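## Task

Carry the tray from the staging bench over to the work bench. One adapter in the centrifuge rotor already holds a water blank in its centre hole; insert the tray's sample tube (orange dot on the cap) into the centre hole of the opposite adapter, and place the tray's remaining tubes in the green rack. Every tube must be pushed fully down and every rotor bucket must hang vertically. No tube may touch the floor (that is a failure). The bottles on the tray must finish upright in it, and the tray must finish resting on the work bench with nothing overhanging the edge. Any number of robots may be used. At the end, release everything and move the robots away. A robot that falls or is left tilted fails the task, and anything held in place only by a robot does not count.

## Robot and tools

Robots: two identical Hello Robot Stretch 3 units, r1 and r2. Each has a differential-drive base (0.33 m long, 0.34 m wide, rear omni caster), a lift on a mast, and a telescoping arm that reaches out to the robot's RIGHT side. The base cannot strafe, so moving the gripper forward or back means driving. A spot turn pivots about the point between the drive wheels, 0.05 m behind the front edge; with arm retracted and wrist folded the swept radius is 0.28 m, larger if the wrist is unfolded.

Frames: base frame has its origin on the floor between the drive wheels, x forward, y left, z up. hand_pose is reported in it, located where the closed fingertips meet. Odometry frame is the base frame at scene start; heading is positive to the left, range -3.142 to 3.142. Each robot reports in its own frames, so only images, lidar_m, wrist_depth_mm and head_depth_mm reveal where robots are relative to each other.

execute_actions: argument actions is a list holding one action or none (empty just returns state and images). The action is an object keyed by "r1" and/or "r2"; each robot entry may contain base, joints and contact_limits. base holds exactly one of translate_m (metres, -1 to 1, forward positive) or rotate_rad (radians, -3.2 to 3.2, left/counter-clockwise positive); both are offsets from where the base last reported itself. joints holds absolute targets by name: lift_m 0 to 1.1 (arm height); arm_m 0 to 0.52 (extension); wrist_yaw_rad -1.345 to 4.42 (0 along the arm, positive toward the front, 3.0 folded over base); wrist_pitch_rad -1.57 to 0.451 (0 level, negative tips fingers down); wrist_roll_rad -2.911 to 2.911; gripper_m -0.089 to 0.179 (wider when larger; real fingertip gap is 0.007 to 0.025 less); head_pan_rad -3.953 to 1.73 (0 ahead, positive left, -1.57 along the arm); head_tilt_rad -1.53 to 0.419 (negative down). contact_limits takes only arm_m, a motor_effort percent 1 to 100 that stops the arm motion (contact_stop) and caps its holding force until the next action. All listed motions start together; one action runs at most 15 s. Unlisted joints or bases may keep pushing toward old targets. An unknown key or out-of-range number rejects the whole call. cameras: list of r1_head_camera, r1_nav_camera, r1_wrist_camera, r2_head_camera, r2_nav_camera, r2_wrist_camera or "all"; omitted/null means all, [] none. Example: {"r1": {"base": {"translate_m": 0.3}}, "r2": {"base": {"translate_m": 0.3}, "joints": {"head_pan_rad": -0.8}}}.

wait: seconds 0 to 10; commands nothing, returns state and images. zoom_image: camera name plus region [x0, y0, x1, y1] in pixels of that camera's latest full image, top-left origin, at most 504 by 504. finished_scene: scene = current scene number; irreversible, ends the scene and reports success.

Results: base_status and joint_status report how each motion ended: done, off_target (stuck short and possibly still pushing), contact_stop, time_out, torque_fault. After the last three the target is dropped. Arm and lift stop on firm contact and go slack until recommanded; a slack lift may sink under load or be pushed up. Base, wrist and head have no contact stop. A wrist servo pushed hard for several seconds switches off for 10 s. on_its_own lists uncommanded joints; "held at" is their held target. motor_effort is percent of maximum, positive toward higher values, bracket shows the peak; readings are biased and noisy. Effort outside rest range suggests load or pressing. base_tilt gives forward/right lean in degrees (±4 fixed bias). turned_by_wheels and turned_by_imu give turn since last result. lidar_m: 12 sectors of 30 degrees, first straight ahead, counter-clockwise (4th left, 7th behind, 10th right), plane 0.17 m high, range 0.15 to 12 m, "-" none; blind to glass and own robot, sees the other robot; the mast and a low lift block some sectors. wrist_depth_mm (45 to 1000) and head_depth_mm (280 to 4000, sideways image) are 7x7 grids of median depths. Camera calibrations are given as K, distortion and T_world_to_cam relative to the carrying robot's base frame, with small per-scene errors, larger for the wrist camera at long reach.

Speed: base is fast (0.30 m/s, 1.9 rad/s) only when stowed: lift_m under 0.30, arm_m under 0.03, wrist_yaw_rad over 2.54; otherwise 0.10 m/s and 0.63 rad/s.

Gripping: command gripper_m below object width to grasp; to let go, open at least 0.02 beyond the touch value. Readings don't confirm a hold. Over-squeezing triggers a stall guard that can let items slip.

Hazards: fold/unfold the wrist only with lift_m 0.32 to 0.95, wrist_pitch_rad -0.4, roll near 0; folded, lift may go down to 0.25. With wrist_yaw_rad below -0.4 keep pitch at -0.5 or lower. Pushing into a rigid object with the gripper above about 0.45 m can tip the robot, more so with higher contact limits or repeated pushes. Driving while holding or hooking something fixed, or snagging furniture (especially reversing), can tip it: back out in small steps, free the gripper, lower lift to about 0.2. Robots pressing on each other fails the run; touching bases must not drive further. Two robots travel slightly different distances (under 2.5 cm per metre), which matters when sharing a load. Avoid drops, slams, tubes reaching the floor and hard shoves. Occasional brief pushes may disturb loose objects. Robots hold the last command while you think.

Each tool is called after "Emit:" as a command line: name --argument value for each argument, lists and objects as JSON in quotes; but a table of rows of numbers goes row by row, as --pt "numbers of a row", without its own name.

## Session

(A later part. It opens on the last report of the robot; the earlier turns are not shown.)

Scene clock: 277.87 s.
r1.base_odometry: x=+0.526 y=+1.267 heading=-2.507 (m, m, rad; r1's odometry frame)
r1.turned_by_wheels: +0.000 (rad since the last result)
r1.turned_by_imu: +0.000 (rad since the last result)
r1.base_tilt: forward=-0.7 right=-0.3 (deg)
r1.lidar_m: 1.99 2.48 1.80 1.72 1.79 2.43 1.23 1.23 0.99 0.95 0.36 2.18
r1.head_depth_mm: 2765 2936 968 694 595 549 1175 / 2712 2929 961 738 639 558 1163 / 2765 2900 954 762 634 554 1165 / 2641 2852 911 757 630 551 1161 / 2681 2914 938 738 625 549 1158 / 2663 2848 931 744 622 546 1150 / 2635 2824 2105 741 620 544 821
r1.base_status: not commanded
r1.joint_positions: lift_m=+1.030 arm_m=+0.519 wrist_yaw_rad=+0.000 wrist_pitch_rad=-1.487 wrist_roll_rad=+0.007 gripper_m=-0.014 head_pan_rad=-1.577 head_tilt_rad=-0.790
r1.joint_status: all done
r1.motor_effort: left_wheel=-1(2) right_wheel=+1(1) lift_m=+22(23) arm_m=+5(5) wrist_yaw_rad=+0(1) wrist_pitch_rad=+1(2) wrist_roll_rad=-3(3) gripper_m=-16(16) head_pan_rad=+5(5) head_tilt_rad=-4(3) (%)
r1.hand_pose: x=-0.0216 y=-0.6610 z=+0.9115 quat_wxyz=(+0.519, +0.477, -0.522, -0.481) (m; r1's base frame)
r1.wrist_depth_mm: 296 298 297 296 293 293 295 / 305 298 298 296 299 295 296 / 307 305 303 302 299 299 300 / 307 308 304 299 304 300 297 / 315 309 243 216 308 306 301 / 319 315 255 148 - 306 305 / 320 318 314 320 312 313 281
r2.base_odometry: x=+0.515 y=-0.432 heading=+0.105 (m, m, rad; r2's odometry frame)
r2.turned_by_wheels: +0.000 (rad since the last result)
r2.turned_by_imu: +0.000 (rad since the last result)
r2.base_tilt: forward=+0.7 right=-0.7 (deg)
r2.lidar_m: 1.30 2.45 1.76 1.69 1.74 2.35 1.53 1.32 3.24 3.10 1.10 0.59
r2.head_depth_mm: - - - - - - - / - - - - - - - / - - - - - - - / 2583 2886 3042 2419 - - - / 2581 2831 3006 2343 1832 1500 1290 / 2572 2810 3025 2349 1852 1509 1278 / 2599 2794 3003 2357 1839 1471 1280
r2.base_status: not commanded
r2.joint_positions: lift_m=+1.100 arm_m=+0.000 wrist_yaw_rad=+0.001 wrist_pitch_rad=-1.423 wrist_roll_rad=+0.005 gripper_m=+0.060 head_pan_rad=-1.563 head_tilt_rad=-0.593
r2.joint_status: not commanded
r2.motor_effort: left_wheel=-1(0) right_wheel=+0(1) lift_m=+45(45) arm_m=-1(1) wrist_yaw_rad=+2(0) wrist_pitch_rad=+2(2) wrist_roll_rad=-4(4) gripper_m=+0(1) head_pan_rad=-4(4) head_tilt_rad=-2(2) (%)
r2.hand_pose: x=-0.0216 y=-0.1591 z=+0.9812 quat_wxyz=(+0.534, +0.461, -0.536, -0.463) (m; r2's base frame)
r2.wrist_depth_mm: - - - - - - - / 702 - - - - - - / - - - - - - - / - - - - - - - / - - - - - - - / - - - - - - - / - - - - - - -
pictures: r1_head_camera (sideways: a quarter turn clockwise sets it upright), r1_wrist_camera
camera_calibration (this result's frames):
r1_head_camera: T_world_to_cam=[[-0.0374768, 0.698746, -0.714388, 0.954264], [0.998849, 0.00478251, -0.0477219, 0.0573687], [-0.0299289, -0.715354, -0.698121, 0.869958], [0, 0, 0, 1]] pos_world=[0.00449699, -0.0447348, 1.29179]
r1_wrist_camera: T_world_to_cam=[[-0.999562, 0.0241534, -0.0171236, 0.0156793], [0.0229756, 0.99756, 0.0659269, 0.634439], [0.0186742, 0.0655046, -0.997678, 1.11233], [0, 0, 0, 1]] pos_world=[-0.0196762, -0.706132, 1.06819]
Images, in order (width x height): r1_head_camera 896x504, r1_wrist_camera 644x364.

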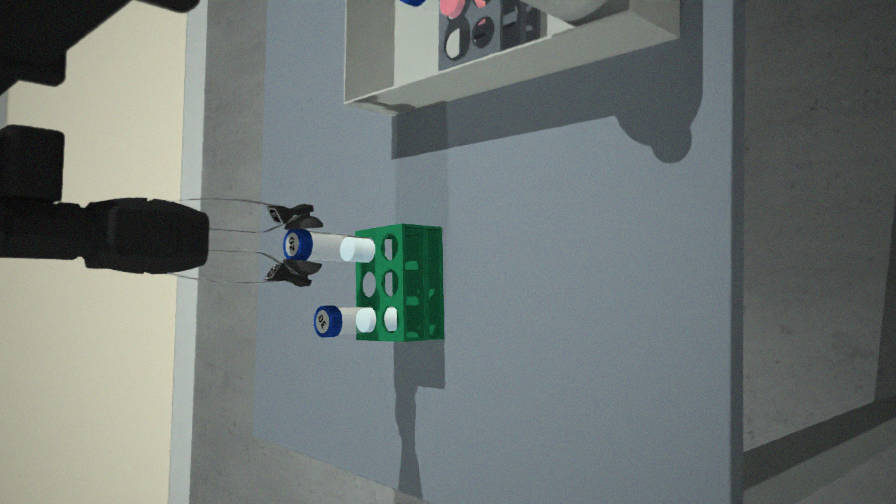

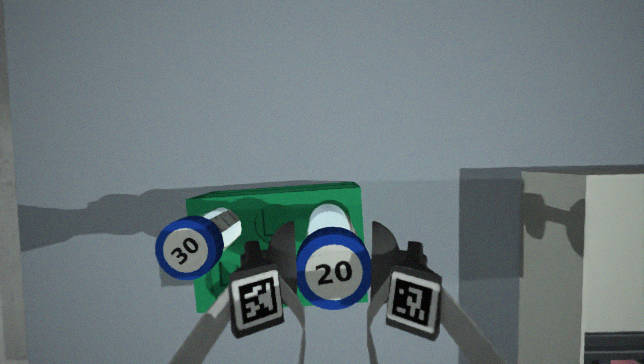

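Emit:
execute_actions --actions '[{"r1":{"joints":{"lift_m":0.997}}}]' --cameras '["r1_head_camera"]'

Emit:
execute_actions --actions '[{"r1":{"joints":{"gripper_m":0.055}}}]' --cameras '[]'

Emit:
execute_actions --actions '[{"r1":{"joints":{"lift_m":1.1}}}]' --cameras '["r1_head_camera"]'

Emit:
execute_actions --actions '[{"r1":{"base":{"translate_m":-0.283},"joints":{"arm_m":0.407,"gripper_m":0.065,"wrist_roll_rad":1.57,"wrist_pitch_rad":-1.55}}}]' --cameras '[]'

Emit:
execute_actions --actions '[{"r1":{"joints":{"lift_m":1.04}}}]' --cameras '["r1_head_camera","r1_wrist_camera"]'

Scene clock: 281.73 s.
r1.base_odometry: x=+0.526 y=+1.267 heading=-2.507 (m, m, rad; r1's odometry frame)
r1.turned_by_wheels: +0.000 (rad since the last result)
r1.turned_by_imu: +0.000 (rad since the last result)
r1.base_tilt: forward=-0.7 right=-0.2 (deg)
r1.lidar_m: 1.99 2.48 1.80 1.73 1.79 2.43 1.23 1.23 0.99 0.95 0.36 2.19
r1.head_depth_mm: - 2932 938 694 596 550 1178 / 2742 2917 962 739 637 558 1170 / - 2938 953 762 634 554 1161 / 2653 2837 908 754 630 552 1157 / 2668 2892 932 738 625 548 1157 / 2655 2874 929 745 622 547 1156 / 2643 2850 2108 741 620 543 822
r1.base_status: not commanded
r1.joint_positions: lift_m=+0.997 arm_m=+0.519 wrist_yaw_rad=+0.000 wrist_pitch_rad=-1.485 wrist_roll_rad=+0.007 gripper_m=-0.014 head_pan_rad=-1.577 head_tilt_rad=-0.790
r1.joint_status: all done
r1.motor_effort: left_wheel=-2(1) right_wheel=+1(1) lift_m=+22(24) arm_m=+5(5) wrist_yaw_rad=+0(0) wrist_pitch_rad=+0(1) wrist_roll_rad=-3(3) gripper_m=-16(16) head_pan_rad=+4(5) head_tilt_rad=-4(3) (%)
r1.hand_pose: x=-0.0216 y=-0.6614 z=+0.8785 quat_wxyz=(+0.519, +0.476, -0.522, -0.480) (m; r1's base frame)
r1.wrist_depth_mm: 267 268 266 263 262 260 259 / 267 267 267 266 265 264 261 / 272 270 271 269 268 266 265 / 275 275 273 271 273 268 252 / 278 277 215 214 274 273 229 / 279 155 216 147 - 277 229 / 285 282 282 280 280 276 229
r2.base_odometry: x=+0.515 y=-0.432 heading=+0.105 (m, m, rad; r2's odometry frame)
r2.turned_by_wheels: +0.000 (rad since the last result)
r2.turned_by_imu: +0.000 (rad since the last result)
r2.base_tilt: forward=+0.7 right=-0.7 (deg)
r2.lidar_m: 1.30 2.44 1.76 1.69 1.74 2.36 1.53 1.32 3.25 3.09 1.10 0.59
r2.head_depth_mm: - - - - - - - / - - - - - - - / - - - - - - - / 2613 2869 3058 2415 - - - / 2600 2837 3021 2319 1827 1507 1288 / 2584 2832 3001 2345 1843 1505 1275 / 2570 2807 3023 2363 1842 1479 1277
r2.base_status: not commanded
r2.joint_positions: lift_m=+1.100 arm_m=+0.000 wrist_yaw_rad=+0.001 wrist_pitch_rad=-1.423 wrist_roll_rad=+0.005 gripper_m=+0.060 head_pan_rad=-1.563 head_tilt_rad=-0.593
r2.joint_status: not commanded
r2.motor_effort: left_wheel=+0(1) right_wheel=+0(1) lift_m=+45(45) arm_m=-1(1) wrist_yaw_rad=+1(1) wrist_pitch_rad=+2(2) wrist_roll_rad=-4(4) gripper_m=+0(0) head_pan_rad=-4(4) head_tilt_rad=-3(2) (%)
r2.hand_pose: x=-0.0216 y=-0.1591 z=+0.9812 quat_wxyz=(+0.534, +0.461, -0.536, -0.463) (m; r2's base frame)
r2.wrist_depth_mm: - - - - - - - / 687 - - - - - - / - - - - - - - / - - - - - - - / - - - - - - - / - - - - - - - / - - - - - - -
pictures: r1_head_camera (sideways: a quarter turn clockwise sets it upright)
camera_calibration (this result's frames):
r1_head_camera: T_world_to_cam=[[-0.0374769, 0.698746, -0.714388, 0.954264], [0.998849, 0.00478263, -0.0477219, 0.0573687], [-0.0299288, -0.715354, -0.698121, 0.869958], [0, 0, 0, 1]] pos_world=[0.004497, -0.0447348, 1.29179]
Images, in order (width x height): r1_head_camera 896x504.

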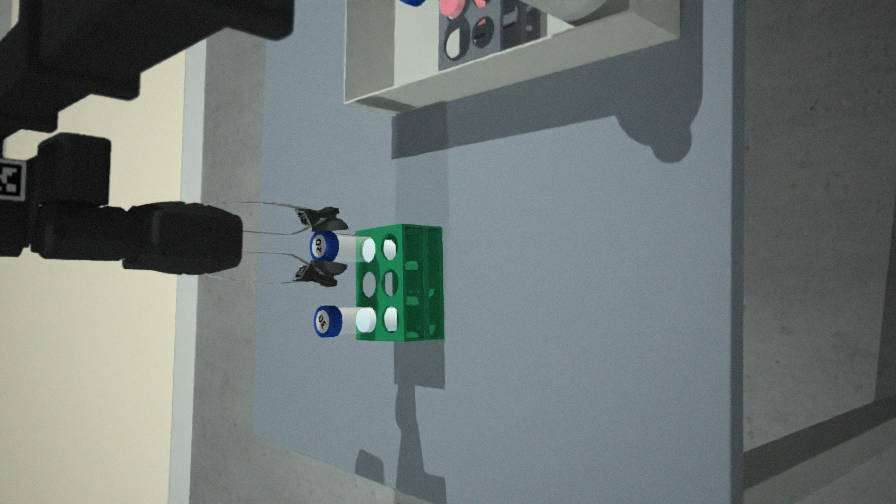

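Scene clock: 282.90 s.
r1.base_odometry: x=+0.526 y=+1.267 heading=-2.507 (m, m, rad; r1's odometry frame)
r1.turned_by_wheels: +0.000 (rad since the last result)
r1.turned_by_imu: +0.000 (rad since the last result)
r1.base_tilt: forward=-0.9 right=-0.3 (deg)
r1.lidar_m: 1.98 2.48 1.80 1.73 1.79 2.42 1.23 1.23 0.99 0.95 0.36 2.18
r1.head_depth_mm: - 2919 939 694 596 549 1176 / 2734 2881 959 737 637 557 1171 / - 2911 955 761 634 554 1161 / 2650 2827 896 754 629 550 1155 / 2653 2902 933 739 625 549 1157 / 2651 2877 931 745 623 547 1150 / 2669 2873 2119 741 619 544 823
r1.base_status: not commanded
r1.joint_positions: lift_m=+0.997 arm_m=+0.519 wrist_yaw_rad=+0.000 wrist_pitch_rad=-1.485 wrist_roll_rad=+0.007 gripper_m=+0.055 head_pan_rad=-1.577 head_tilt_rad=-0.790
r1.joint_status: all done
r1.motor_effort: left_wheel=-2(2) right_wheel=+1(1) lift_m=+22(22) arm_m=+6(5) wrist_yaw_rad=+0(0) wrist_pitch_rad=+0(0) wrist_roll_rad=-3(3) gripper_m=+2(78) head_pan_rad=+5(5) head_tilt_rad=-4(3) (%)
r1.hand_pose: x=-0.0216 y=-0.6614 z=+0.8785 quat_wxyz=(+0.519, +0.476, -0.522, -0.480) (m; r1's base frame)
r1.wrist_depth_mm: 264 264 265 265 264 262 262 / 269 268 268 263 264 266 263 / 273 273 271 268 270 266 267 / 272 274 272 274 271 269 256 / 279 276 216 160 276 273 230 / 281 156 215 187 - 275 230 / 285 283 283 280 278 278 230
r2.base_odometry: x=+0.515 y=-0.432 heading=+0.105 (m, m, rad; r2's odometry frame)
r2.turned_by_wheels: +0.000 (rad since the last result)
r2.turned_by_imu: +0.000 (rad since the last result)
r2.base_tilt: forward=+0.5 right=-0.7 (deg)
r2.lidar_m: 1.30 2.45 1.76 1.69 1.74 2.35 1.53 1.32 3.22 3.10 1.10 0.59
r2.head_depth_mm: - - - - - - - / - - - - - - - / - - - - - - - / 2604 2878 3033 2437 - - - / 2588 2855 3051 2331 1830 1503 1291 / 2580 2800 3029 2335 1839 1510 1278 / 2568 2822 3008 2348 1850 1468 1278
r2.base_status: not commanded
r2.joint_positions: lift_m=+1.100 arm_m=+0.000 wrist_yaw_rad=+0.001 wrist_pitch_rad=-1.423 wrist_roll_rad=+0.005 gripper_m=+0.060 head_pan_rad=-1.563 head_tilt_rad=-0.593
r2.joint_status: not commanded
r2.motor_effort: left_wheel=-1(1) right_wheel=-1(1) lift_m=+45(45) arm_m=-1(1) wrist_yaw_rad=+0(1) wrist_pitch_rad=+2(2) wrist_roll_rad=-4(4) gripper_m=+0(0) head_pan_rad=-4(4) head_tilt_rad=-3(2) (%)
r2.hand_pose: x=-0.0216 y=-0.1591 z=+0.9812 quat_wxyz=(+0.534, +0.461, -0.536, -0.463) (m; r2's base frame)
r2.wrist_depth_mm: - - - - - - - / 697 - - - - - - / - - - - - - - / - - - - - - - / - - - - - - - / - - - - - - - / - - - - - - -
pictures: none
No camera images: the call's "cameras" was empty. Leave "cameras" out to get every camera's image.

Scene clock: 284.67 s.
r1.base_odometry: x=+0.526 y=+1.267 heading=-2.507 (m, m, rad; r1's odometry frame)
r1.turned_by_wheels: +0.000 (rad since the last result)
r1.turned_by_imu: +0.000 (rad since the last result)
r1.base_tilt: forward=-0.7 right=-0.2 (deg)
r1.lidar_m: 1.98 2.47 1.80 1.73 1.79 2.42 1.23 1.23 0.99 0.95 0.36 2.18
r1.head_depth_mm: 2678 2901 964 693 595 550 1176 / 2676 2887 961 738 636 557 1171 / 2688 2914 950 760 634 554 1165 / - 2887 940 754 632 551 1159 / 2677 2902 934 738 626 549 1158 / 2654 2882 935 746 623 547 1153 / 2658 2848 2117 742 619 543 820
r1.base_status: not commanded
r1.joint_positions: lift_m=+1.100 arm_m=+0.519 wrist_yaw_rad=+0.000 wrist_pitch_rad=-1.485 wrist_roll_rad=+0.007 gripper_m=+0.055 head_pan_rad=-1.577 head_tilt_rad=-0.790
r1.joint_status: all done
r1.motor_effort: left_wheel=-2(2) right_wheel=+1(2) lift_m=+26(27) arm_m=+5(5) wrist_yaw_rad=+0(0) wrist_pitch_rad=+0(0) wrist_roll_rad=-3(3) gripper_m=+0(1) head_pan_rad=+5(5) head_tilt_rad=-3(4) (%)
r1.hand_pose: x=-0.0216 y=-0.6614 z=+0.9812 quat_wxyz=(+0.519, +0.476, -0.522, -0.480) (m; r1's base frame)
r1.wrist_depth_mm: - 359 366 362 362 359 360 / - 366 369 369 365 367 363 / - 375 379 371 365 365 366 / - 375 370 370 376 365 372 / - 383 313 318 374 371 371 / - 385 385 386 - 372 372 / - 384 389 382 388 334 320
r2.base_odometry: x=+0.515 y=-0.432 heading=+0.105 (m, m, rad; r2's odometry frame)
r2.turned_by_wheels: +0.000 (rad since the last result)
r2.turned_by_imu: +0.000 (rad since the last result)
r2.base_tilt: forward=+0.6 right=-0.8 (deg)
r2.lidar_m: 1.30 2.45 1.77 1.69 1.75 2.35 1.53 1.32 3.23 3.10 1.11 0.59
r2.head_depth_mm: - - - - - - - / - - - - - - - / - - - - - - - / 2602 2899 3026 2440 - - - / 2590 2842 3031 2323 1820 1503 1289 / 2590 2825 3035 2329 1837 1511 1278 / 2558 2817 3013 2353 1838 1470 1276
r2.base_status: not commanded
r2.joint_positions: lift_m=+1.100 arm_m=+0.000 wrist_yaw_rad=+0.001 wrist_pitch_rad=-1.423 wrist_roll_rad=+0.005 gripper_m=+0.060 head_pan_rad=-1.563 head_tilt_rad=-0.593
r2.joint_status: not commanded
r2.motor_effort: left_wheel=+0(0) right_wheel=+0(0) lift_m=+45(45) arm_m=-1(1) wrist_yaw_rad=-1(1) wrist_pitch_rad=+2(2) wrist_roll_rad=-4(4) gripper_m=+0(0) head_pan_rad=-4(5) head_tilt_rad=-2(3) (%)
r2.hand_pose: x=-0.0216 y=-0.1591 z=+0.9812 quat_wxyz=(+0.534, +0.461, -0.536, -0.463) (m; r2's base frame)
r2.wrist_depth_mm: - - - - - - - / 691 - - - - - - / - - - - - - - / - - - - - - - / - - - - - - - / - - - - - - - / - - - - - - -
pictures: r1_head_camera (sideways: a quarter turn clockwise sets it upright)
camera_calibration (this result's frames):
r1_head_camera: T_world_to_cam=[[-0.0374771, 0.698746, -0.714388, 0.954264], [0.998849, 0.00478286, -0.0477219, 0.0573687], [-0.0299287, -0.715354, -0.698121, 0.869958], [0, 0, 0, 1]] pos_world=[0.00449701, -0.0447348, 1.29179]
Images, in order (width x height): r1_head_camera 896x504.

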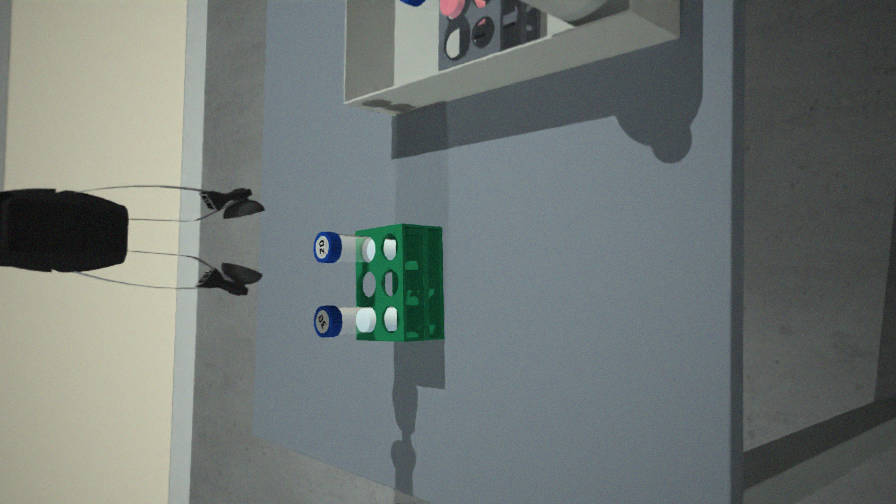

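Scene clock: 288.57 s.
r1.base_odometry: x=+0.754 y=+1.434 heading=-2.507 (m, m, rad; r1's odometry frame)
r1.turned_by_wheels: +0.000 (rad since the last result)
r1.turned_by_imu: +0.000 (rad since the last result)
r1.base_tilt: forward=-0.7 right=-0.2 (deg)
r1.lidar_m: 2.27 2.47 1.79 1.72 1.79 2.43 1.13 0.96 0.99 0.95 0.99 0.56
r1.head_depth_mm: 2692 2916 968 749 611 549 1176 / 2639 2895 722 740 634 555 1170 / 2638 2878 953 753 630 555 1164 / - 2956 817 653 613 551 1156 / 2666 2886 933 664 489 549 1159 / 2636 2877 928 747 609 557 1153 / 2661 2838 920 736 619 555 1148
r1.base_status: done
r1.joint_positions: lift_m=+1.100 arm_m=+0.407 wrist_yaw_rad=+0.000 wrist_pitch_rad=-1.543 wrist_roll_rad=+1.562 gripper_m=+0.065 head_pan_rad=-1.577 head_tilt_rad=-0.790
r1.joint_status: all done
r1.motor_effort: left_wheel=-1(4) right_wheel=+1(2) lift_m=+27(27) arm_m=-6(6) wrist_yaw_rad=+0(0) wrist_pitch_rad=-3(3) wrist_roll_rad=+4(3) gripper_m=+0(48) head_pan_rad=+4(5) head_tilt_rad=-4(3) (%)
r1.hand_pose: x=-0.0215 y=-0.5351 z=+0.9818 quat_wxyz=(+0.003, +0.003, -0.716, -0.698) (m; r1's base frame)
r1.wrist_depth_mm: 360 221 288 340 344 340 319 / 364 358 356 351 351 349 - / 374 373 367 357 360 359 315 / 382 383 375 366 369 359 - / 395 388 385 320 376 322 - / 399 399 - 329 351 250 240 / 422 407 409 397 399 391 208
r2.base_odometry: x=+0.515 y=-0.432 heading=+0.105 (m, m, rad; r2's odometry frame)
r2.turned_by_wheels: +0.000 (rad since the last result)
r2.turned_by_imu: +0.000 (rad since the last result)
r2.base_tilt: forward=+0.7 right=-0.9 (deg)
r2.lidar_m: 1.30 2.44 1.77 1.69 1.74 2.35 1.53 1.32 3.23 3.10 1.10 0.59
r2.head_depth_mm: - - - - - - - / - - - - - - - / - - - - - - - / 2613 2875 3062 2441 - - - / 2584 2858 3016 2343 1843 1505 1286 / 2607 2824 3034 2350 1834 1508 1273 / 2583 2810 3018 2357 1838 1474 1283
r2.base_status: not commanded
r2.joint_positions: lift_m=+1.100 arm_m=+0.000 wrist_yaw_rad=+0.001 wrist_pitch_rad=-1.423 wrist_roll_rad=+0.005 gripper_m=+0.060 head_pan_rad=-1.563 head_tilt_rad=-0.593
r2.joint_status: not commanded
r2.motor_effort: left_wheel=-1(1) right_wheel=+0(0) lift_m=+46(45) arm_m=-1(1) wrist_yaw_rad=+0(0) wrist_pitch_rad=+2(2) wrist_roll_rad=-4(4) gripper_m=+2(1) head_pan_rad=-5(4) head_tilt_rad=-3(3) (%)
r2.hand_pose: x=-0.0216 y=-0.1591 z=+0.9812 quat_wxyz=(+0.534, +0.461, -0.536, -0.463) (m; r2's base frame)
r2.wrist_depth_mm: - - - - - - - / 703 - - - - - - / - - - - - - - / - - - - - - - / - - - - - - - / - - - - - - - / - - - - - - -
pictures: none
No camera images: the call's "cameras" was empty. Leave "cameras" out to get every camera's image.

Scene clock: 289.93 s.
r1.base_odometry: x=+0.754 y=+1.434 heading=-2.507 (m, m, rad; r1's odometry frame)
r1.turned_by_wheels: +0.000 (rad since the last result)
r1.turned_by_imu: +0.000 (rad since the last result)
r1.base_tilt: forward=-0.7 right=-0.3 (deg)
r1.lidar_m: 2.27 2.47 1.79 1.72 1.79 2.42 1.14 0.96 0.99 0.95 0.99 0.56
r1.head_depth_mm: 2744 2912 967 750 611 549 1182 / 2747 2866 724 738 634 548 1169 / - 2858 953 756 630 554 1162 / 2657 - 946 656 613 552 1157 / 2667 2912 937 661 490 550 1156 / 2639 2904 928 744 609 557 1150 / 2674 2856 923 737 620 554 1150
r1.base_status: not commanded
r1.joint_positions: lift_m=+1.040 arm_m=+0.407 wrist_yaw_rad=+0.000 wrist_pitch_rad=-1.543 wrist_roll_rad=+1.562 gripper_m=+0.065 head_pan_rad=-1.577 head_tilt_rad=-0.790
r1.joint_status: all done
r1.motor_effort: left_wheel=-1(1) right_wheel=+1(1) lift_m=+23(20) arm_m=-5(5) wrist_yaw_rad=+0(0) wrist_pitch_rad=-3(4) wrist_roll_rad=+4(4) gripper_m=+1(1) head_pan_rad=+5(5) head_tilt_rad=-3(4) (%)
r1.hand_pose: x=-0.0215 y=-0.5351 z=+0.9220 quat_wxyz=(+0.003, +0.003, -0.716, -0.698) (m; r1's base frame)
r1.wrist_depth_mm: 297 182 288 263 264 289 270 / 308 267 300 269 268 293 268 / 317 289 308 305 301 301 269 / 323 305 316 294 303 306 270 / 327 306 321 197 314 306 268 / 339 305 - 210 288 246 199 / 348 341 281 267 267 228 179
r2.base_odometry: x=+0.515 y=-0.432 heading=+0.105 (m, m, rad; r2's odometry frame)
r2.turned_by_wheels: +0.000 (rad since the last result)
r2.turned_by_imu: +0.000 (rad since the last result)
r2.base_tilt: forward=+0.7 right=-0.8 (deg)
r2.lidar_m: 1.30 2.45 1.76 1.69 1.75 2.35 1.53 1.32 3.24 3.11 1.10 0.59
r2.head_depth_mm: - - - - - - - / - - - - - - - / - - - - - - - / 2609 2921 3063 2423 - - - / 2599 2827 3054 2328 1832 1504 1291 / 2572 2833 3029 2355 1834 1512 1278 / 2576 2813 3016 2369 1841 1474 1276
r2.base_status: not commanded
r2.joint_positions: lift_m=+1.100 arm_m=+0.000 wrist_yaw_rad=+0.001 wrist_pitch_rad=-1.423 wrist_roll_rad=+0.005 gripper_m=+0.060 head_pan_rad=-1.563 head_tilt_rad=-0.593
r2.joint_status: not commanded
r2.motor_effort: left_wheel=+0(0) right_wheel=-1(0) lift_m=+45(46) arm_m=-1(1) wrist_yaw_rad=+0(0) wrist_pitch_rad=+2(2) wrist_roll_rad=-4(4) gripper_m=+1(0) head_pan_rad=-5(4) head_tilt_rad=-2(2) (%)
r2.hand_pose: x=-0.0216 y=-0.1591 z=+0.9812 quat_wxyz=(+0.534, +0.461, -0.536, -0.463) (m; r2's base frame)
r2.wrist_depth_mm: - - - - - - - / 693 - - - - - - / - - - - - - - / - - - - - - - / - - - - - - - / - - - - - - - / - - - - - - -
pictures: r1_head_camera (sideways: a quarter turn clockwise sets it upright), r1_wrist_camera
camera_calibration (this result's frames):
r1_head_camera: T_world_to_cam=[[-0.0374775, 0.698746, -0.714387, 0.954264], [0.998849, 0.00478348, -0.0477219, 0.0573687], [-0.0299283, -0.715354, -0.698121, 0.869958], [0, 0, 0, 1]] pos_world=[0.00449704, -0.0447348, 1.29179]
r1_wrist_camera: T_world_to_cam=[[0.00925872, 0.999049, -0.0425982, 0.57976], [0.98897, -0.00285107, 0.148087, -0.0821183], [0.147825, -0.0434994, -0.988056, 1.05019], [0, 0, 0, 1]] pos_world=[-0.0793991, -0.53376, 1.0745]
Images, in order (width x height): r1_head_camera 896x504, r1_wrist_camera 644x364.

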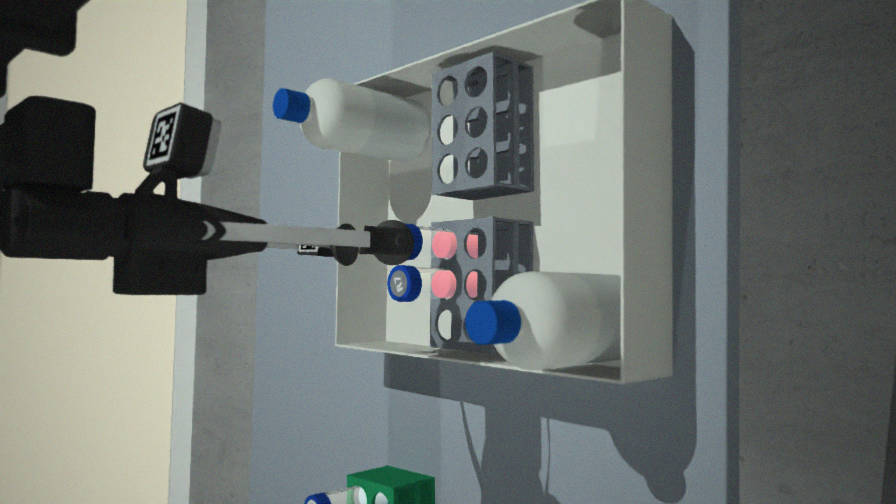

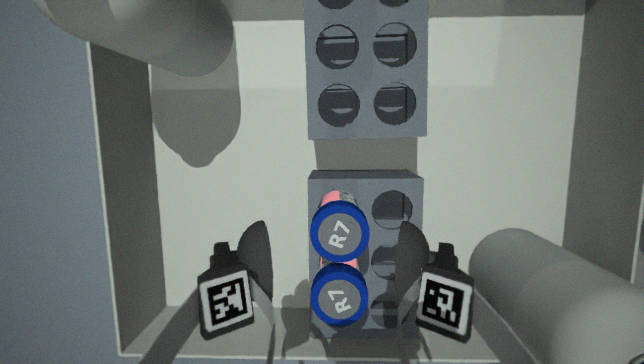

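Emit:
execute_actions --actions '[{"r1":{"joints":{"lift_m":0.995,"arm_m":0.402}}}]' --cameras '[]'

Emit:
execute_actions --actions '[{"r1":{"joints":{"gripper_m":-0.015}}}]' --cameras '["r1_wrist_camera"]'

Emit:
execute_actions --actions '[{"r1":{"joints":{"lift_m":1.1}}}]' --cameras '["r1_head_camera"]'

Emit:
execute_actions --actions '[{"r1":{"base":{"translate_m":0.283},"joints":{"arm_m":0.495,"wrist_roll_rad":0}}}]' --cameras '["r1_head_camera"]'

Emit:
execute_actions --actions '[{"r1":{"joints":{"lift_m":1.045}}}]' --cameras '["r1_wrist_camera","r1_head_camera"]'

Scene clock: 293.00 s.
r1.base_odometry: x=+0.754 y=+1.434 heading=-2.507 (m, m, rad; r1's odometry frame)
r1.turned_by_wheels: +0.000 (rad since the last result)
r1.turned_by_imu: +0.000 (rad since the last result)
r1.base_tilt: forward=-0.8 right=-0.3 (deg)
r1.lidar_m: 2.27 2.48 1.79 1.72 1.79 2.43 1.14 0.96 0.99 0.95 0.99 0.56
r1.head_depth_mm: - 2886 965 752 612 550 1173 / - 2965 717 739 635 557 1172 / - 2960 951 756 631 555 1165 / 2680 - 816 653 613 552 1156 / 2662 2923 936 663 489 550 1156 / 2677 2874 930 747 609 557 1153 / 2665 2845 924 738 621 555 1146
r1.base_status: not commanded
r1.joint_positions: lift_m=+0.995 arm_m=+0.402 wrist_yaw_rad=+0.000 wrist_pitch_rad=-1.543 wrist_roll_rad=+1.562 gripper_m=+0.065 head_pan_rad=-1.577 head_tilt_rad=-0.790
r1.joint_status: all done
r1.motor_effort: left_wheel=-1(1) right_wheel=+2(2) lift_m=+22(22) arm_m=-6(6) wrist_yaw_rad=+0(0) wrist_pitch_rad=-3(3) wrist_roll_rad=+4(4) gripper_m=+1(1) head_pan_rad=+5(5) head_tilt_rad=-4(4) (%)
r1.hand_pose: x=-0.0215 y=-0.5301 z=+0.8770 quat_wxyz=(+0.003, +0.003, -0.716, -0.698) (m; r1's base frame)
r1.wrist_depth_mm: 160 190 249 222 220 246 244 / 211 259 257 199 225 251 245 / 211 266 263 254 258 257 251 / 222 270 269 263 263 261 259 / 221 274 275 160 255 269 261 / 230 281 - 153 221 236 201 / 298 260 269 156 252 217 165
r2.base_odometry: x=+0.515 y=-0.432 heading=+0.105 (m, m, rad; r2's odometry frame)
r2.turned_by_wheels: +0.000 (rad since the last result)
r2.turned_by_imu: +0.000 (rad since the last result)
r2.base_tilt: forward=+0.7 right=-0.7 (deg)
r2.lidar_m: 1.30 2.44 1.76 1.69 1.74 2.35 1.53 1.32 3.25 3.09 1.10 0.59
r2.head_depth_mm: - - - - - - - / - - - - - - - / - - - - - - - / 2611 2903 3050 2435 - - - / 2591 2845 3028 2333 1827 1506 1293 / 2589 2823 3028 2347 1843 1511 1274 / 2575 2837 2983 2347 1845 1469 1281
r2.base_status: not commanded
r2.joint_positions: lift_m=+1.100 arm_m=+0.000 wrist_yaw_rad=+0.001 wrist_pitch_rad=-1.423 wrist_roll_rad=+0.005 gripper_m=+0.060 head_pan_rad=-1.563 head_tilt_rad=-0.593
r2.joint_status: not commanded
r2.motor_effort: left_wheel=+0(0) right_wheel=+0(1) lift_m=+45(46) arm_m=-1(1) wrist_yaw_rad=+1(1) wrist_pitch_rad=+2(2) wrist_roll_rad=-4(4) gripper_m=+0(2) head_pan_rad=-4(4) head_tilt_rad=-2(3) (%)
r2.hand_pose: x=-0.0216 y=-0.1591 z=+0.9812 quat_wxyz=(+0.534, +0.461, -0.536, -0.463) (m; r2's base frame)
r2.wrist_depth_mm: - - - - - - - / 694 - - - - - - / - - - - - - - / - - - - - - - / - - - - - - - / - - - - - - - / - - - - - - -
pictures: none
No camera images: the call's "cameras" was empty. Leave "cameras" out to get every camera's image.

Scene clock: 294.30 s.
r1.base_odometry: x=+0.754 y=+1.434 heading=-2.507 (m, m, rad; r1's odometry frame)
r1.turned_by_wheels: +0.000 (rad since the last result)
r1.turned_by_imu: +0.000 (rad since the last result)
r1.base_tilt: forward=-0.7 right=-0.3 (deg)
r1.lidar_m: 2.27 2.48 1.80 1.72 1.78 2.42 1.13 0.96 0.99 0.95 0.99 0.56
r1.head_depth_mm: - 2912 968 751 611 549 1172 / - 2949 718 739 634 548 1177 / - 2983 950 754 631 554 1169 / 2683 - 815 653 611 552 1162 / 2668 2887 937 661 489 549 1151 / 2649 2873 930 744 610 557 1150 / 2649 2856 918 737 620 555 1145
r1.base_status: not commanded
r1.joint_positions: lift_m=+0.995 arm_m=+0.402 wrist_yaw_rad=+0.000 wrist_pitch_rad=-1.543 wrist_roll_rad=+1.562 gripper_m=-0.014 head_pan_rad=-1.577 head_tilt_rad=-0.790
r1.joint_status: all done
r1.motor_effort: left_wheel=-1(2) right_wheel=+1(0) lift_m=+22(22) arm_m=-4(5) wrist_yaw_rad=+0(1) wrist_pitch_rad=-3(4) wrist_roll_rad=+4(4) gripper_m=-16(92) head_pan_rad=+5(5) head_tilt_rad=-4(4) (%)
r1.hand_pose: x=-0.0215 y=-0.5301 z=+0.8770 quat_wxyz=(+0.003, +0.003, -0.716, -0.698) (m; r1's base frame)
r1.wrist_depth_mm: 161 188 252 220 221 245 242 / 210 259 256 199 225 249 247 / 210 264 262 255 256 256 249 / 217 273 268 263 263 263 258 / 220 274 274 154 262 269 265 / 231 280 282 149 - 243 199 / 233 268 270 155 251 230 165
r2.base_odometry: x=+0.515 y=-0.432 heading=+0.105 (m, m, rad; r2's odometry frame)
r2.turned_by_wheels: +0.000 (rad since the last result)
r2.turned_by_imu: +0.000 (rad since the last result)
r2.base_tilt: forward=+0.8 right=-0.9 (deg)
r2.lidar_m: 1.30 2.44 1.77 1.69 1.75 2.35 1.53 1.32 3.24 3.11 1.10 0.59
r2.head_depth_mm: - - - - - - - / - - - - - - - / - - - - - - - / 2582 2883 3061 2424 - - - / 2605 2824 3009 2335 1826 1500 1289 / 2580 2820 3015 2365 1843 1514 1278 / 2585 2794 3007 2361 1831 1471 1284
r2.base_status: not commanded
r2.joint_positions: lift_m=+1.100 arm_m=+0.000 wrist_yaw_rad=+0.001 wrist_pitch_rad=-1.423 wrist_roll_rad=+0.005 gripper_m=+0.060 head_pan_rad=-1.563 head_tilt_rad=-0.593
r2.joint_status: not commanded
r2.motor_effort: left_wheel=+0(0) right_wheel=-1(0) lift_m=+45(46) arm_m=-1(1) wrist_yaw_rad=+0(1) wrist_pitch_rad=+2(2) wrist_roll_rad=-4(4) gripper_m=+0(1) head_pan_rad=-4(4) head_tilt_rad=-2(3) (%)
r2.hand_pose: x=-0.0216 y=-0.1591 z=+0.9812 quat_wxyz=(+0.534, +0.461, -0.536, -0.463) (m; r2's base frame)
r2.wrist_depth_mm: - - - - - - - / 696 - - - - - - / - - - - - - - / - - - - - - - / - - - - - - - / - - - - - - - / - - - - - - -
pictures: r1_wrist_camera
camera_calibration (this result's frames):
r1_wrist_camera: T_world_to_cam=[[0.0092829, 0.99905, -0.0425694, 0.572817], [0.98897, -0.00287925, 0.148087, -0.0754566], [0.147824, -0.0434745, -0.988058, 1.00597], [0, 0, 0, 1]] pos_world=[-0.0793992, -0.528757, 1.02951]
Images, in order (width x height): r1_wrist_camera 644x364.

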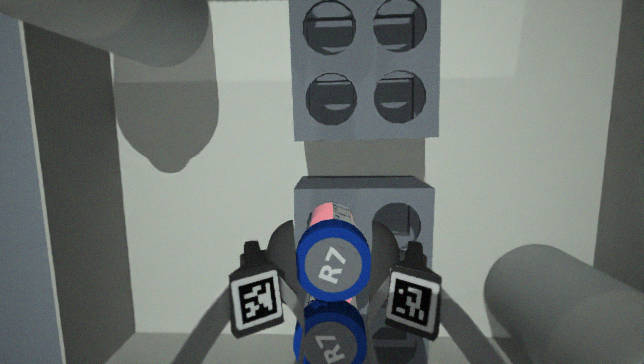

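Scene clock: 296.10 s.
r1.base_odometry: x=+0.754 y=+1.434 heading=-2.507 (m, m, rad; r1's odometry frame)
r1.turned_by_wheels: +0.000 (rad since the last result)
r1.turned_by_imu: +0.000 (rad since the last result)
r1.base_tilt: forward=-0.7 right=-0.3 (deg)
r1.lidar_m: 2.26 2.47 1.80 1.72 1.78 2.42 1.13 0.96 0.99 0.95 0.99 0.56
r1.head_depth_mm: 2674 2926 971 750 610 549 1177 / 2599 2939 725 738 634 548 1170 / 2621 2933 953 754 631 555 1162 / - 2889 815 669 613 551 1159 / 2648 2905 938 663 489 549 1161 / 2667 2903 929 746 608 556 1153 / 2644 2810 924 739 619 555 1152
r1.base_status: not commanded
r1.joint_positions: lift_m=+1.100 arm_m=+0.402 wrist_yaw_rad=+0.000 wrist_pitch_rad=-1.543 wrist_roll_rad=+1.562 gripper_m=-0.014 head_pan_rad=-1.577 head_tilt_rad=-0.790
r1.joint_status: all done
r1.motor_effort: left_wheel=-1(1) right_wheel=+1(1) lift_m=+27(28) arm_m=-6(7) wrist_yaw_rad=+0(0) wrist_pitch_rad=-4(4) wrist_roll_rad=+4(4) gripper_m=-16(16) head_pan_rad=+5(5) head_tilt_rad=-3(4) (%)
r1.hand_pose: x=-0.0215 y=-0.5301 z=+0.9818 quat_wxyz=(+0.003, +0.003, -0.716, -0.698) (m; r1's base frame)
r1.wrist_depth_mm: 358 220 304 316 342 341 - / 367 360 360 350 346 350 - / 374 371 367 361 360 353 - / 382 379 377 363 366 362 - / 393 390 384 153 374 317 - / 403 397 377 148 - 245 - / 416 408 405 396 396 355 205
r2.base_odometry: x=+0.515 y=-0.432 heading=+0.105 (m, m, rad; r2's odometry frame)
r2.turned_by_wheels: +0.000 (rad since the last result)
r2.turned_by_imu: +0.000 (rad since the last result)
r2.base_tilt: forward=+0.8 right=-0.8 (deg)
r2.lidar_m: 1.30 2.44 1.76 1.69 1.74 2.35 1.53 1.32 3.23 3.10 1.11 0.59
r2.head_depth_mm: - - - - - - - / - - - - - - - / - - - - - - - / 2612 2890 3048 2427 - - - / 2586 2844 3059 2334 1828 1503 1292 / 2582 2830 3059 2348 1836 1508 1281 / 2577 2804 2983 2351 1836 1479 1283
r2.base_status: not commanded
r2.joint_positions: lift_m=+1.100 arm_m=+0.000 wrist_yaw_rad=+0.001 wrist_pitch_rad=-1.423 wrist_roll_rad=+0.005 gripper_m=+0.060 head_pan_rad=-1.563 head_tilt_rad=-0.593
r2.joint_status: not commanded
r2.motor_effort: left_wheel=+0(1) right_wheel=-1(1) lift_m=+45(45) arm_m=-1(1) wrist_yaw_rad=+0(0) wrist_pitch_rad=+2(2) wrist_roll_rad=-4(4) gripper_m=+0(1) head_pan_rad=-4(4) head_tilt_rad=-2(2) (%)
r2.hand_pose: x=-0.0216 y=-0.1591 z=+0.9812 quat_wxyz=(+0.534, +0.461, -0.536, -0.463) (m; r2's base frame)
r2.wrist_depth_mm: - - - - - - - / 680 - - - - - - / - - - - - - - / - - - - - - - / - - - - - - - / - - - - - - - / - - - - - - -
pictures: r1_head_camera (sideways: a quarter turn clockwise sets it upright)
camera_calibration (this result's frames):
r1_head_camera: T_world_to_cam=[[-0.0374775, 0.698746, -0.714387, 0.954264], [0.998849, 0.00478349, -0.0477219, 0.0573687], [-0.0299283, -0.715354, -0.698121, 0.869958], [0, 0, 0, 1]] pos_world=[0.00449704, -0.0447348, 1.29179]
Images, in order (width x height): r1_head_camera 896x504.

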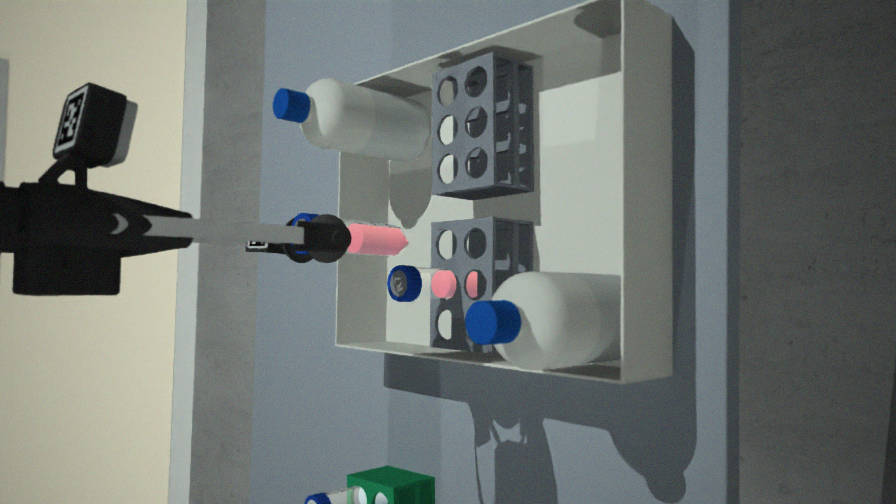

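Scene clock: 300.17 s.
r1.base_odometry: x=+0.526 y=+1.267 heading=-2.507 (m, m, rad; r1's odometry frame)
r1.turned_by_wheels: +0.000 (rad since the last result)
r1.turned_by_imu: +0.000 (rad since the last result)
r1.base_tilt: forward=-0.8 right=-0.3 (deg)
r1.lidar_m: 1.99 2.48 1.80 1.73 1.79 2.43 1.23 1.23 0.99 0.95 0.36 2.18
r1.head_depth_mm: 2701 2917 966 693 594 549 1176 / 2683 2913 958 736 637 557 1167 / 2691 2913 956 760 633 554 1167 / - 2944 851 755 630 551 1161 / 2647 2911 931 736 626 549 1157 / 2636 2889 931 744 623 546 1149 / 2651 2864 2115 741 619 543 820
r1.base_status: done
r1.joint_positions: lift_m=+1.100 arm_m=+0.495 wrist_yaw_rad=+0.000 wrist_pitch_rad=-1.544 wrist_roll_rad=+0.008 gripper_m=-0.014 head_pan_rad=-1.577 head_tilt_rad=-0.790
r1.joint_status: all done
r1.motor_effort: left_wheel=-1(2) right_wheel=+1(5) lift_m=+26(27) arm_m=+5(6) wrist_yaw_rad=+0(0) wrist_pitch_rad=-3(3) wrist_roll_rad=-3(1) gripper_m=-17(16) head_pan_rad=+4(5) head_tilt_rad=-3(3) (%)
r1.hand_pose: x=-0.0216 y=-0.6223 z=+0.9818 quat_wxyz=(+0.505, +0.491, -0.508, -0.496) (m; r1's base frame)
r1.wrist_depth_mm: - 357 352 352 354 354 347 / - 362 359 361 363 356 353 / - 367 369 362 366 365 360 / - 379 312 314 377 365 363 / - 384 380 153 372 367 374 / - 385 390 148 - 353 322 / - 402 396 398 403 335 327
r2.base_odometry: x=+0.515 y=-0.432 heading=+0.105 (m, m, rad; r2's odometry frame)
r2.turned_by_wheels: +0.000 (rad since the last result)
r2.turned_by_imu: +0.000 (rad since the last result)
r2.base_tilt: forward=+0.7 right=-1.0 (deg)
r2.lidar_m: 1.30 2.44 1.77 1.69 1.75 2.35 1.53 1.32 3.24 3.10 1.10 0.59
r2.head_depth_mm: - - - - - - - / - - - - - - - / - - - - - - - / 2621 2883 3060 2425 - - - / 2586 2819 3034 2345 1825 1512 1286 / 2602 2823 3007 2351 1832 1507 1274 / 2569 2799 3001 2364 1839 1469 1280
r2.base_status: not commanded
r2.joint_positions: lift_m=+1.100 arm_m=+0.000 wrist_yaw_rad=+0.001 wrist_pitch_rad=-1.423 wrist_roll_rad=+0.005 gripper_m=+0.060 head_pan_rad=-1.563 head_tilt_rad=-0.593
r2.joint_status: not commanded
r2.motor_effort: left_wheel=+0(1) right_wheel=-1(1) lift_m=+45(45) arm_m=-1(1) wrist_yaw_rad=+1(0) wrist_pitch_rad=+2(2) wrist_roll_rad=-4(4) gripper_m=-1(1) head_pan_rad=-4(4) head_tilt_rad=-3(2) (%)
r2.hand_pose: x=-0.0216 y=-0.1591 z=+0.9812 quat_wxyz=(+0.534, +0.461, -0.536, -0.463) (m; r2's base frame)
r2.wrist_depth_mm: - - - - - - - / 690 - - - - - - / - - - - - - - / - - - - - - - / - - - - - - - / - - - - - - - / - - - - - - -
pictures: r1_head_camera (sideways: a quarter turn clockwise sets it upright)
camera_calibration (this result's frames):
r1_head_camera: T_world_to_cam=[[-0.0374777, 0.698747, -0.714387, 0.954263], [0.998849, 0.00478374, -0.0477219, 0.0573687], [-0.0299281, -0.715353, -0.698122, 0.869959], [0, 0, 0, 1]] pos_world=[0.00449705, -0.0447348, 1.29179]
Images, in order (width x height): r1_head_camera 896x504.

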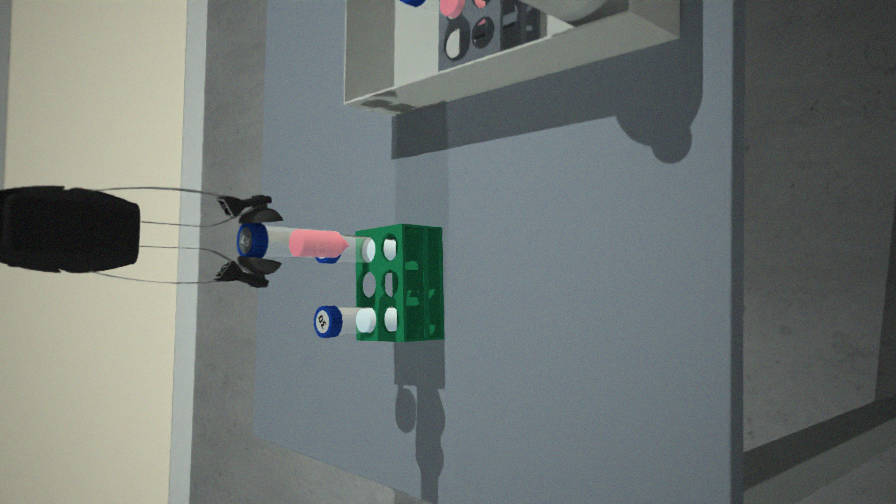

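Scene clock: 301.50 s.
r1.base_odometry: x=+0.526 y=+1.267 heading=-2.507 (m, m, rad; r1's odometry frame)
r1.turned_by_wheels: +0.000 (rad since the last result)
r1.turned_by_imu: +0.000 (rad since the last result)
r1.base_tilt: forward=-0.8 right=-0.2 (deg)
r1.lidar_m: 1.98 2.48 1.80 1.72 1.79 2.43 1.23 1.23 0.99 0.95 0.36 2.19
r1.head_depth_mm: 2717 2897 970 692 596 549 1183 / 2664 2927 960 737 635 557 1170 / 2731 2913 950 759 634 554 1167 / 2603 2834 815 757 629 551 1157 / 2670 2914 931 740 626 549 1151 / 2646 2871 931 746 625 547 1152 / 2648 2848 2110 742 620 544 823
r1.base_status: not commanded
r1.joint_positions: lift_m=+1.045 arm_m=+0.495 wrist_yaw_rad=+0.000 wrist_pitch_rad=-1.544 wrist_roll_rad=+0.008 gripper_m=-0.014 head_pan_rad=-1.577 head_tilt_rad=-0.790
r1.joint_status: all done
r1.motor_effort: left_wheel=-1(1) right_wheel=+1(1) lift_m=+22(23) arm_m=+5(5) wrist_yaw_rad=+1(0) wrist_pitch_rad=-3(3) wrist_roll_rad=-3(3) gripper_m=-16(16) head_pan_rad=+5(5) head_tilt_rad=-4(4) (%)
r1.hand_pose: x=-0.0216 y=-0.6223 z=+0.9270 quat_wxyz=(+0.505, +0.491, -0.508, -0.496) (m; r1's base frame)
r1.wrist_depth_mm: 303 305 304 302 297 302 301 / 312 314 309 309 307 308 304 / 318 312 311 313 310 305 309 / 325 321 258 257 316 315 313 / 334 326 293 154 328 320 318 / 338 338 336 149 - 326 297 / - 341 339 334 334 315 270
r2.base_odometry: x=+0.515 y=-0.432 heading=+0.105 (m, m, rad; r2's odometry frame)
r2.turned_by_wheels: +0.000 (rad since the last result)
r2.turned_by_imu: +0.000 (rad since the last result)
r2.base_tilt: forward=+0.5 right=-0.8 (deg)
r2.lidar_m: 1.30 2.45 1.76 1.69 1.74 2.36 1.53 1.32 3.23 3.09 1.10 0.59
r2.head_depth_mm: - - - - - - - / - - - - - - - / - - - - - - - / 2617 2897 3051 2436 - - - / 2586 2833 3018 2333 1836 1510 1287 / 2586 2824 3010 2339 1837 1510 1276 / 2562 2794 3023 2355 1845 1477 1276
r2.base_status: not commanded
r2.joint_positions: lift_m=+1.100 arm_m=+0.000 wrist_yaw_rad=+0.001 wrist_pitch_rad=-1.423 wrist_roll_rad=+0.005 gripper_m=+0.060 head_pan_rad=-1.563 head_tilt_rad=-0.593
r2.joint_status: not commanded
r2.motor_effort: left_wheel=-1(1) right_wheel=+0(1) lift_m=+45(45) arm_m=-1(1) wrist_yaw_rad=+0(1) wrist_pitch_rad=+2(2) wrist_roll_rad=-4(4) gripper_m=+1(0) head_pan_rad=-4(4) head_tilt_rad=-2(3) (%)
r2.hand_pose: x=-0.0216 y=-0.1591 z=+0.9812 quat_wxyz=(+0.534, +0.461, -0.536, -0.463) (m; r2's base frame)
r2.wrist_depth_mm: - - - - - - - / 691 - - - - - - / - - - - - - - / - - - - - - - / - - - - - - - / - - - - - - - / - - - - - - -
pictures: r1_head_camera (sideways: a quarter turn clockwise sets it upright), r1_wrist_camera
camera_calibration (this result's frames):
r1_head_camera: T_world_to_cam=[[-0.0374776, 0.698747, -0.714387, 0.954263], [0.998849, 0.00478363, -0.0477219, 0.0573687], [-0.0299282, -0.715353, -0.698122, 0.869959], [0, 0, 0, 1]] pos_world=[0.00449704, -0.0447348, 1.29179]
r1_wrist_camera: T_world_to_cam=[[-0.999541, 0.0259128, -0.0157205, 0.0148059], [0.0237848, 0.992114, 0.123064, 0.538423], [0.0187855, 0.122634, -0.992274, 1.15586], [0, 0, 0, 1]] pos_world=[-0.0197205, -0.676308, 1.0809]
Images, in order (width x height): r1_head_camera 896x504, r1_wrist_camera 644x364.

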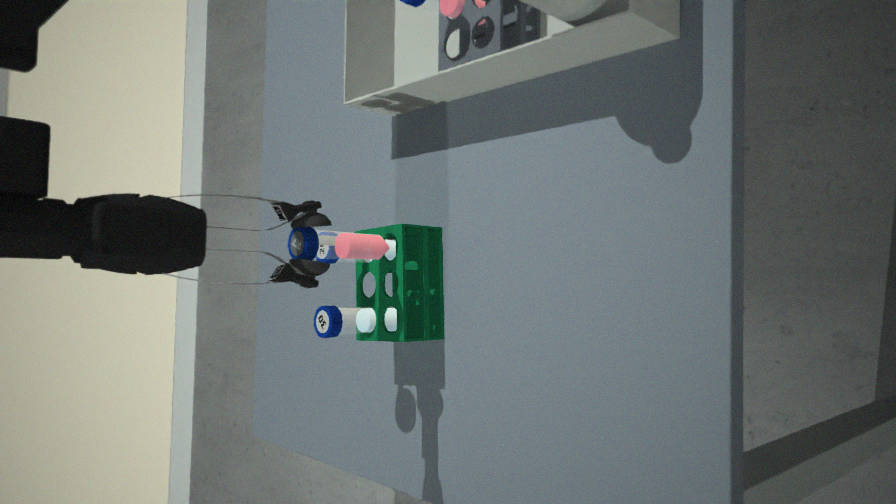

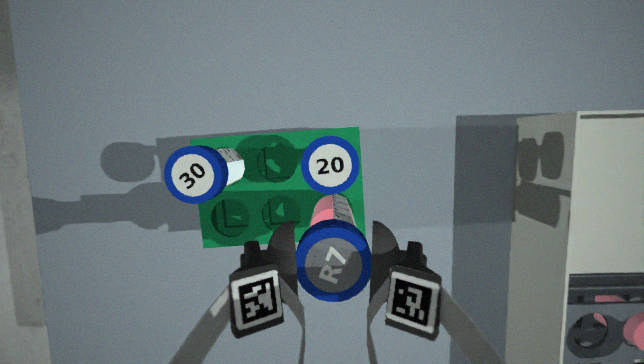

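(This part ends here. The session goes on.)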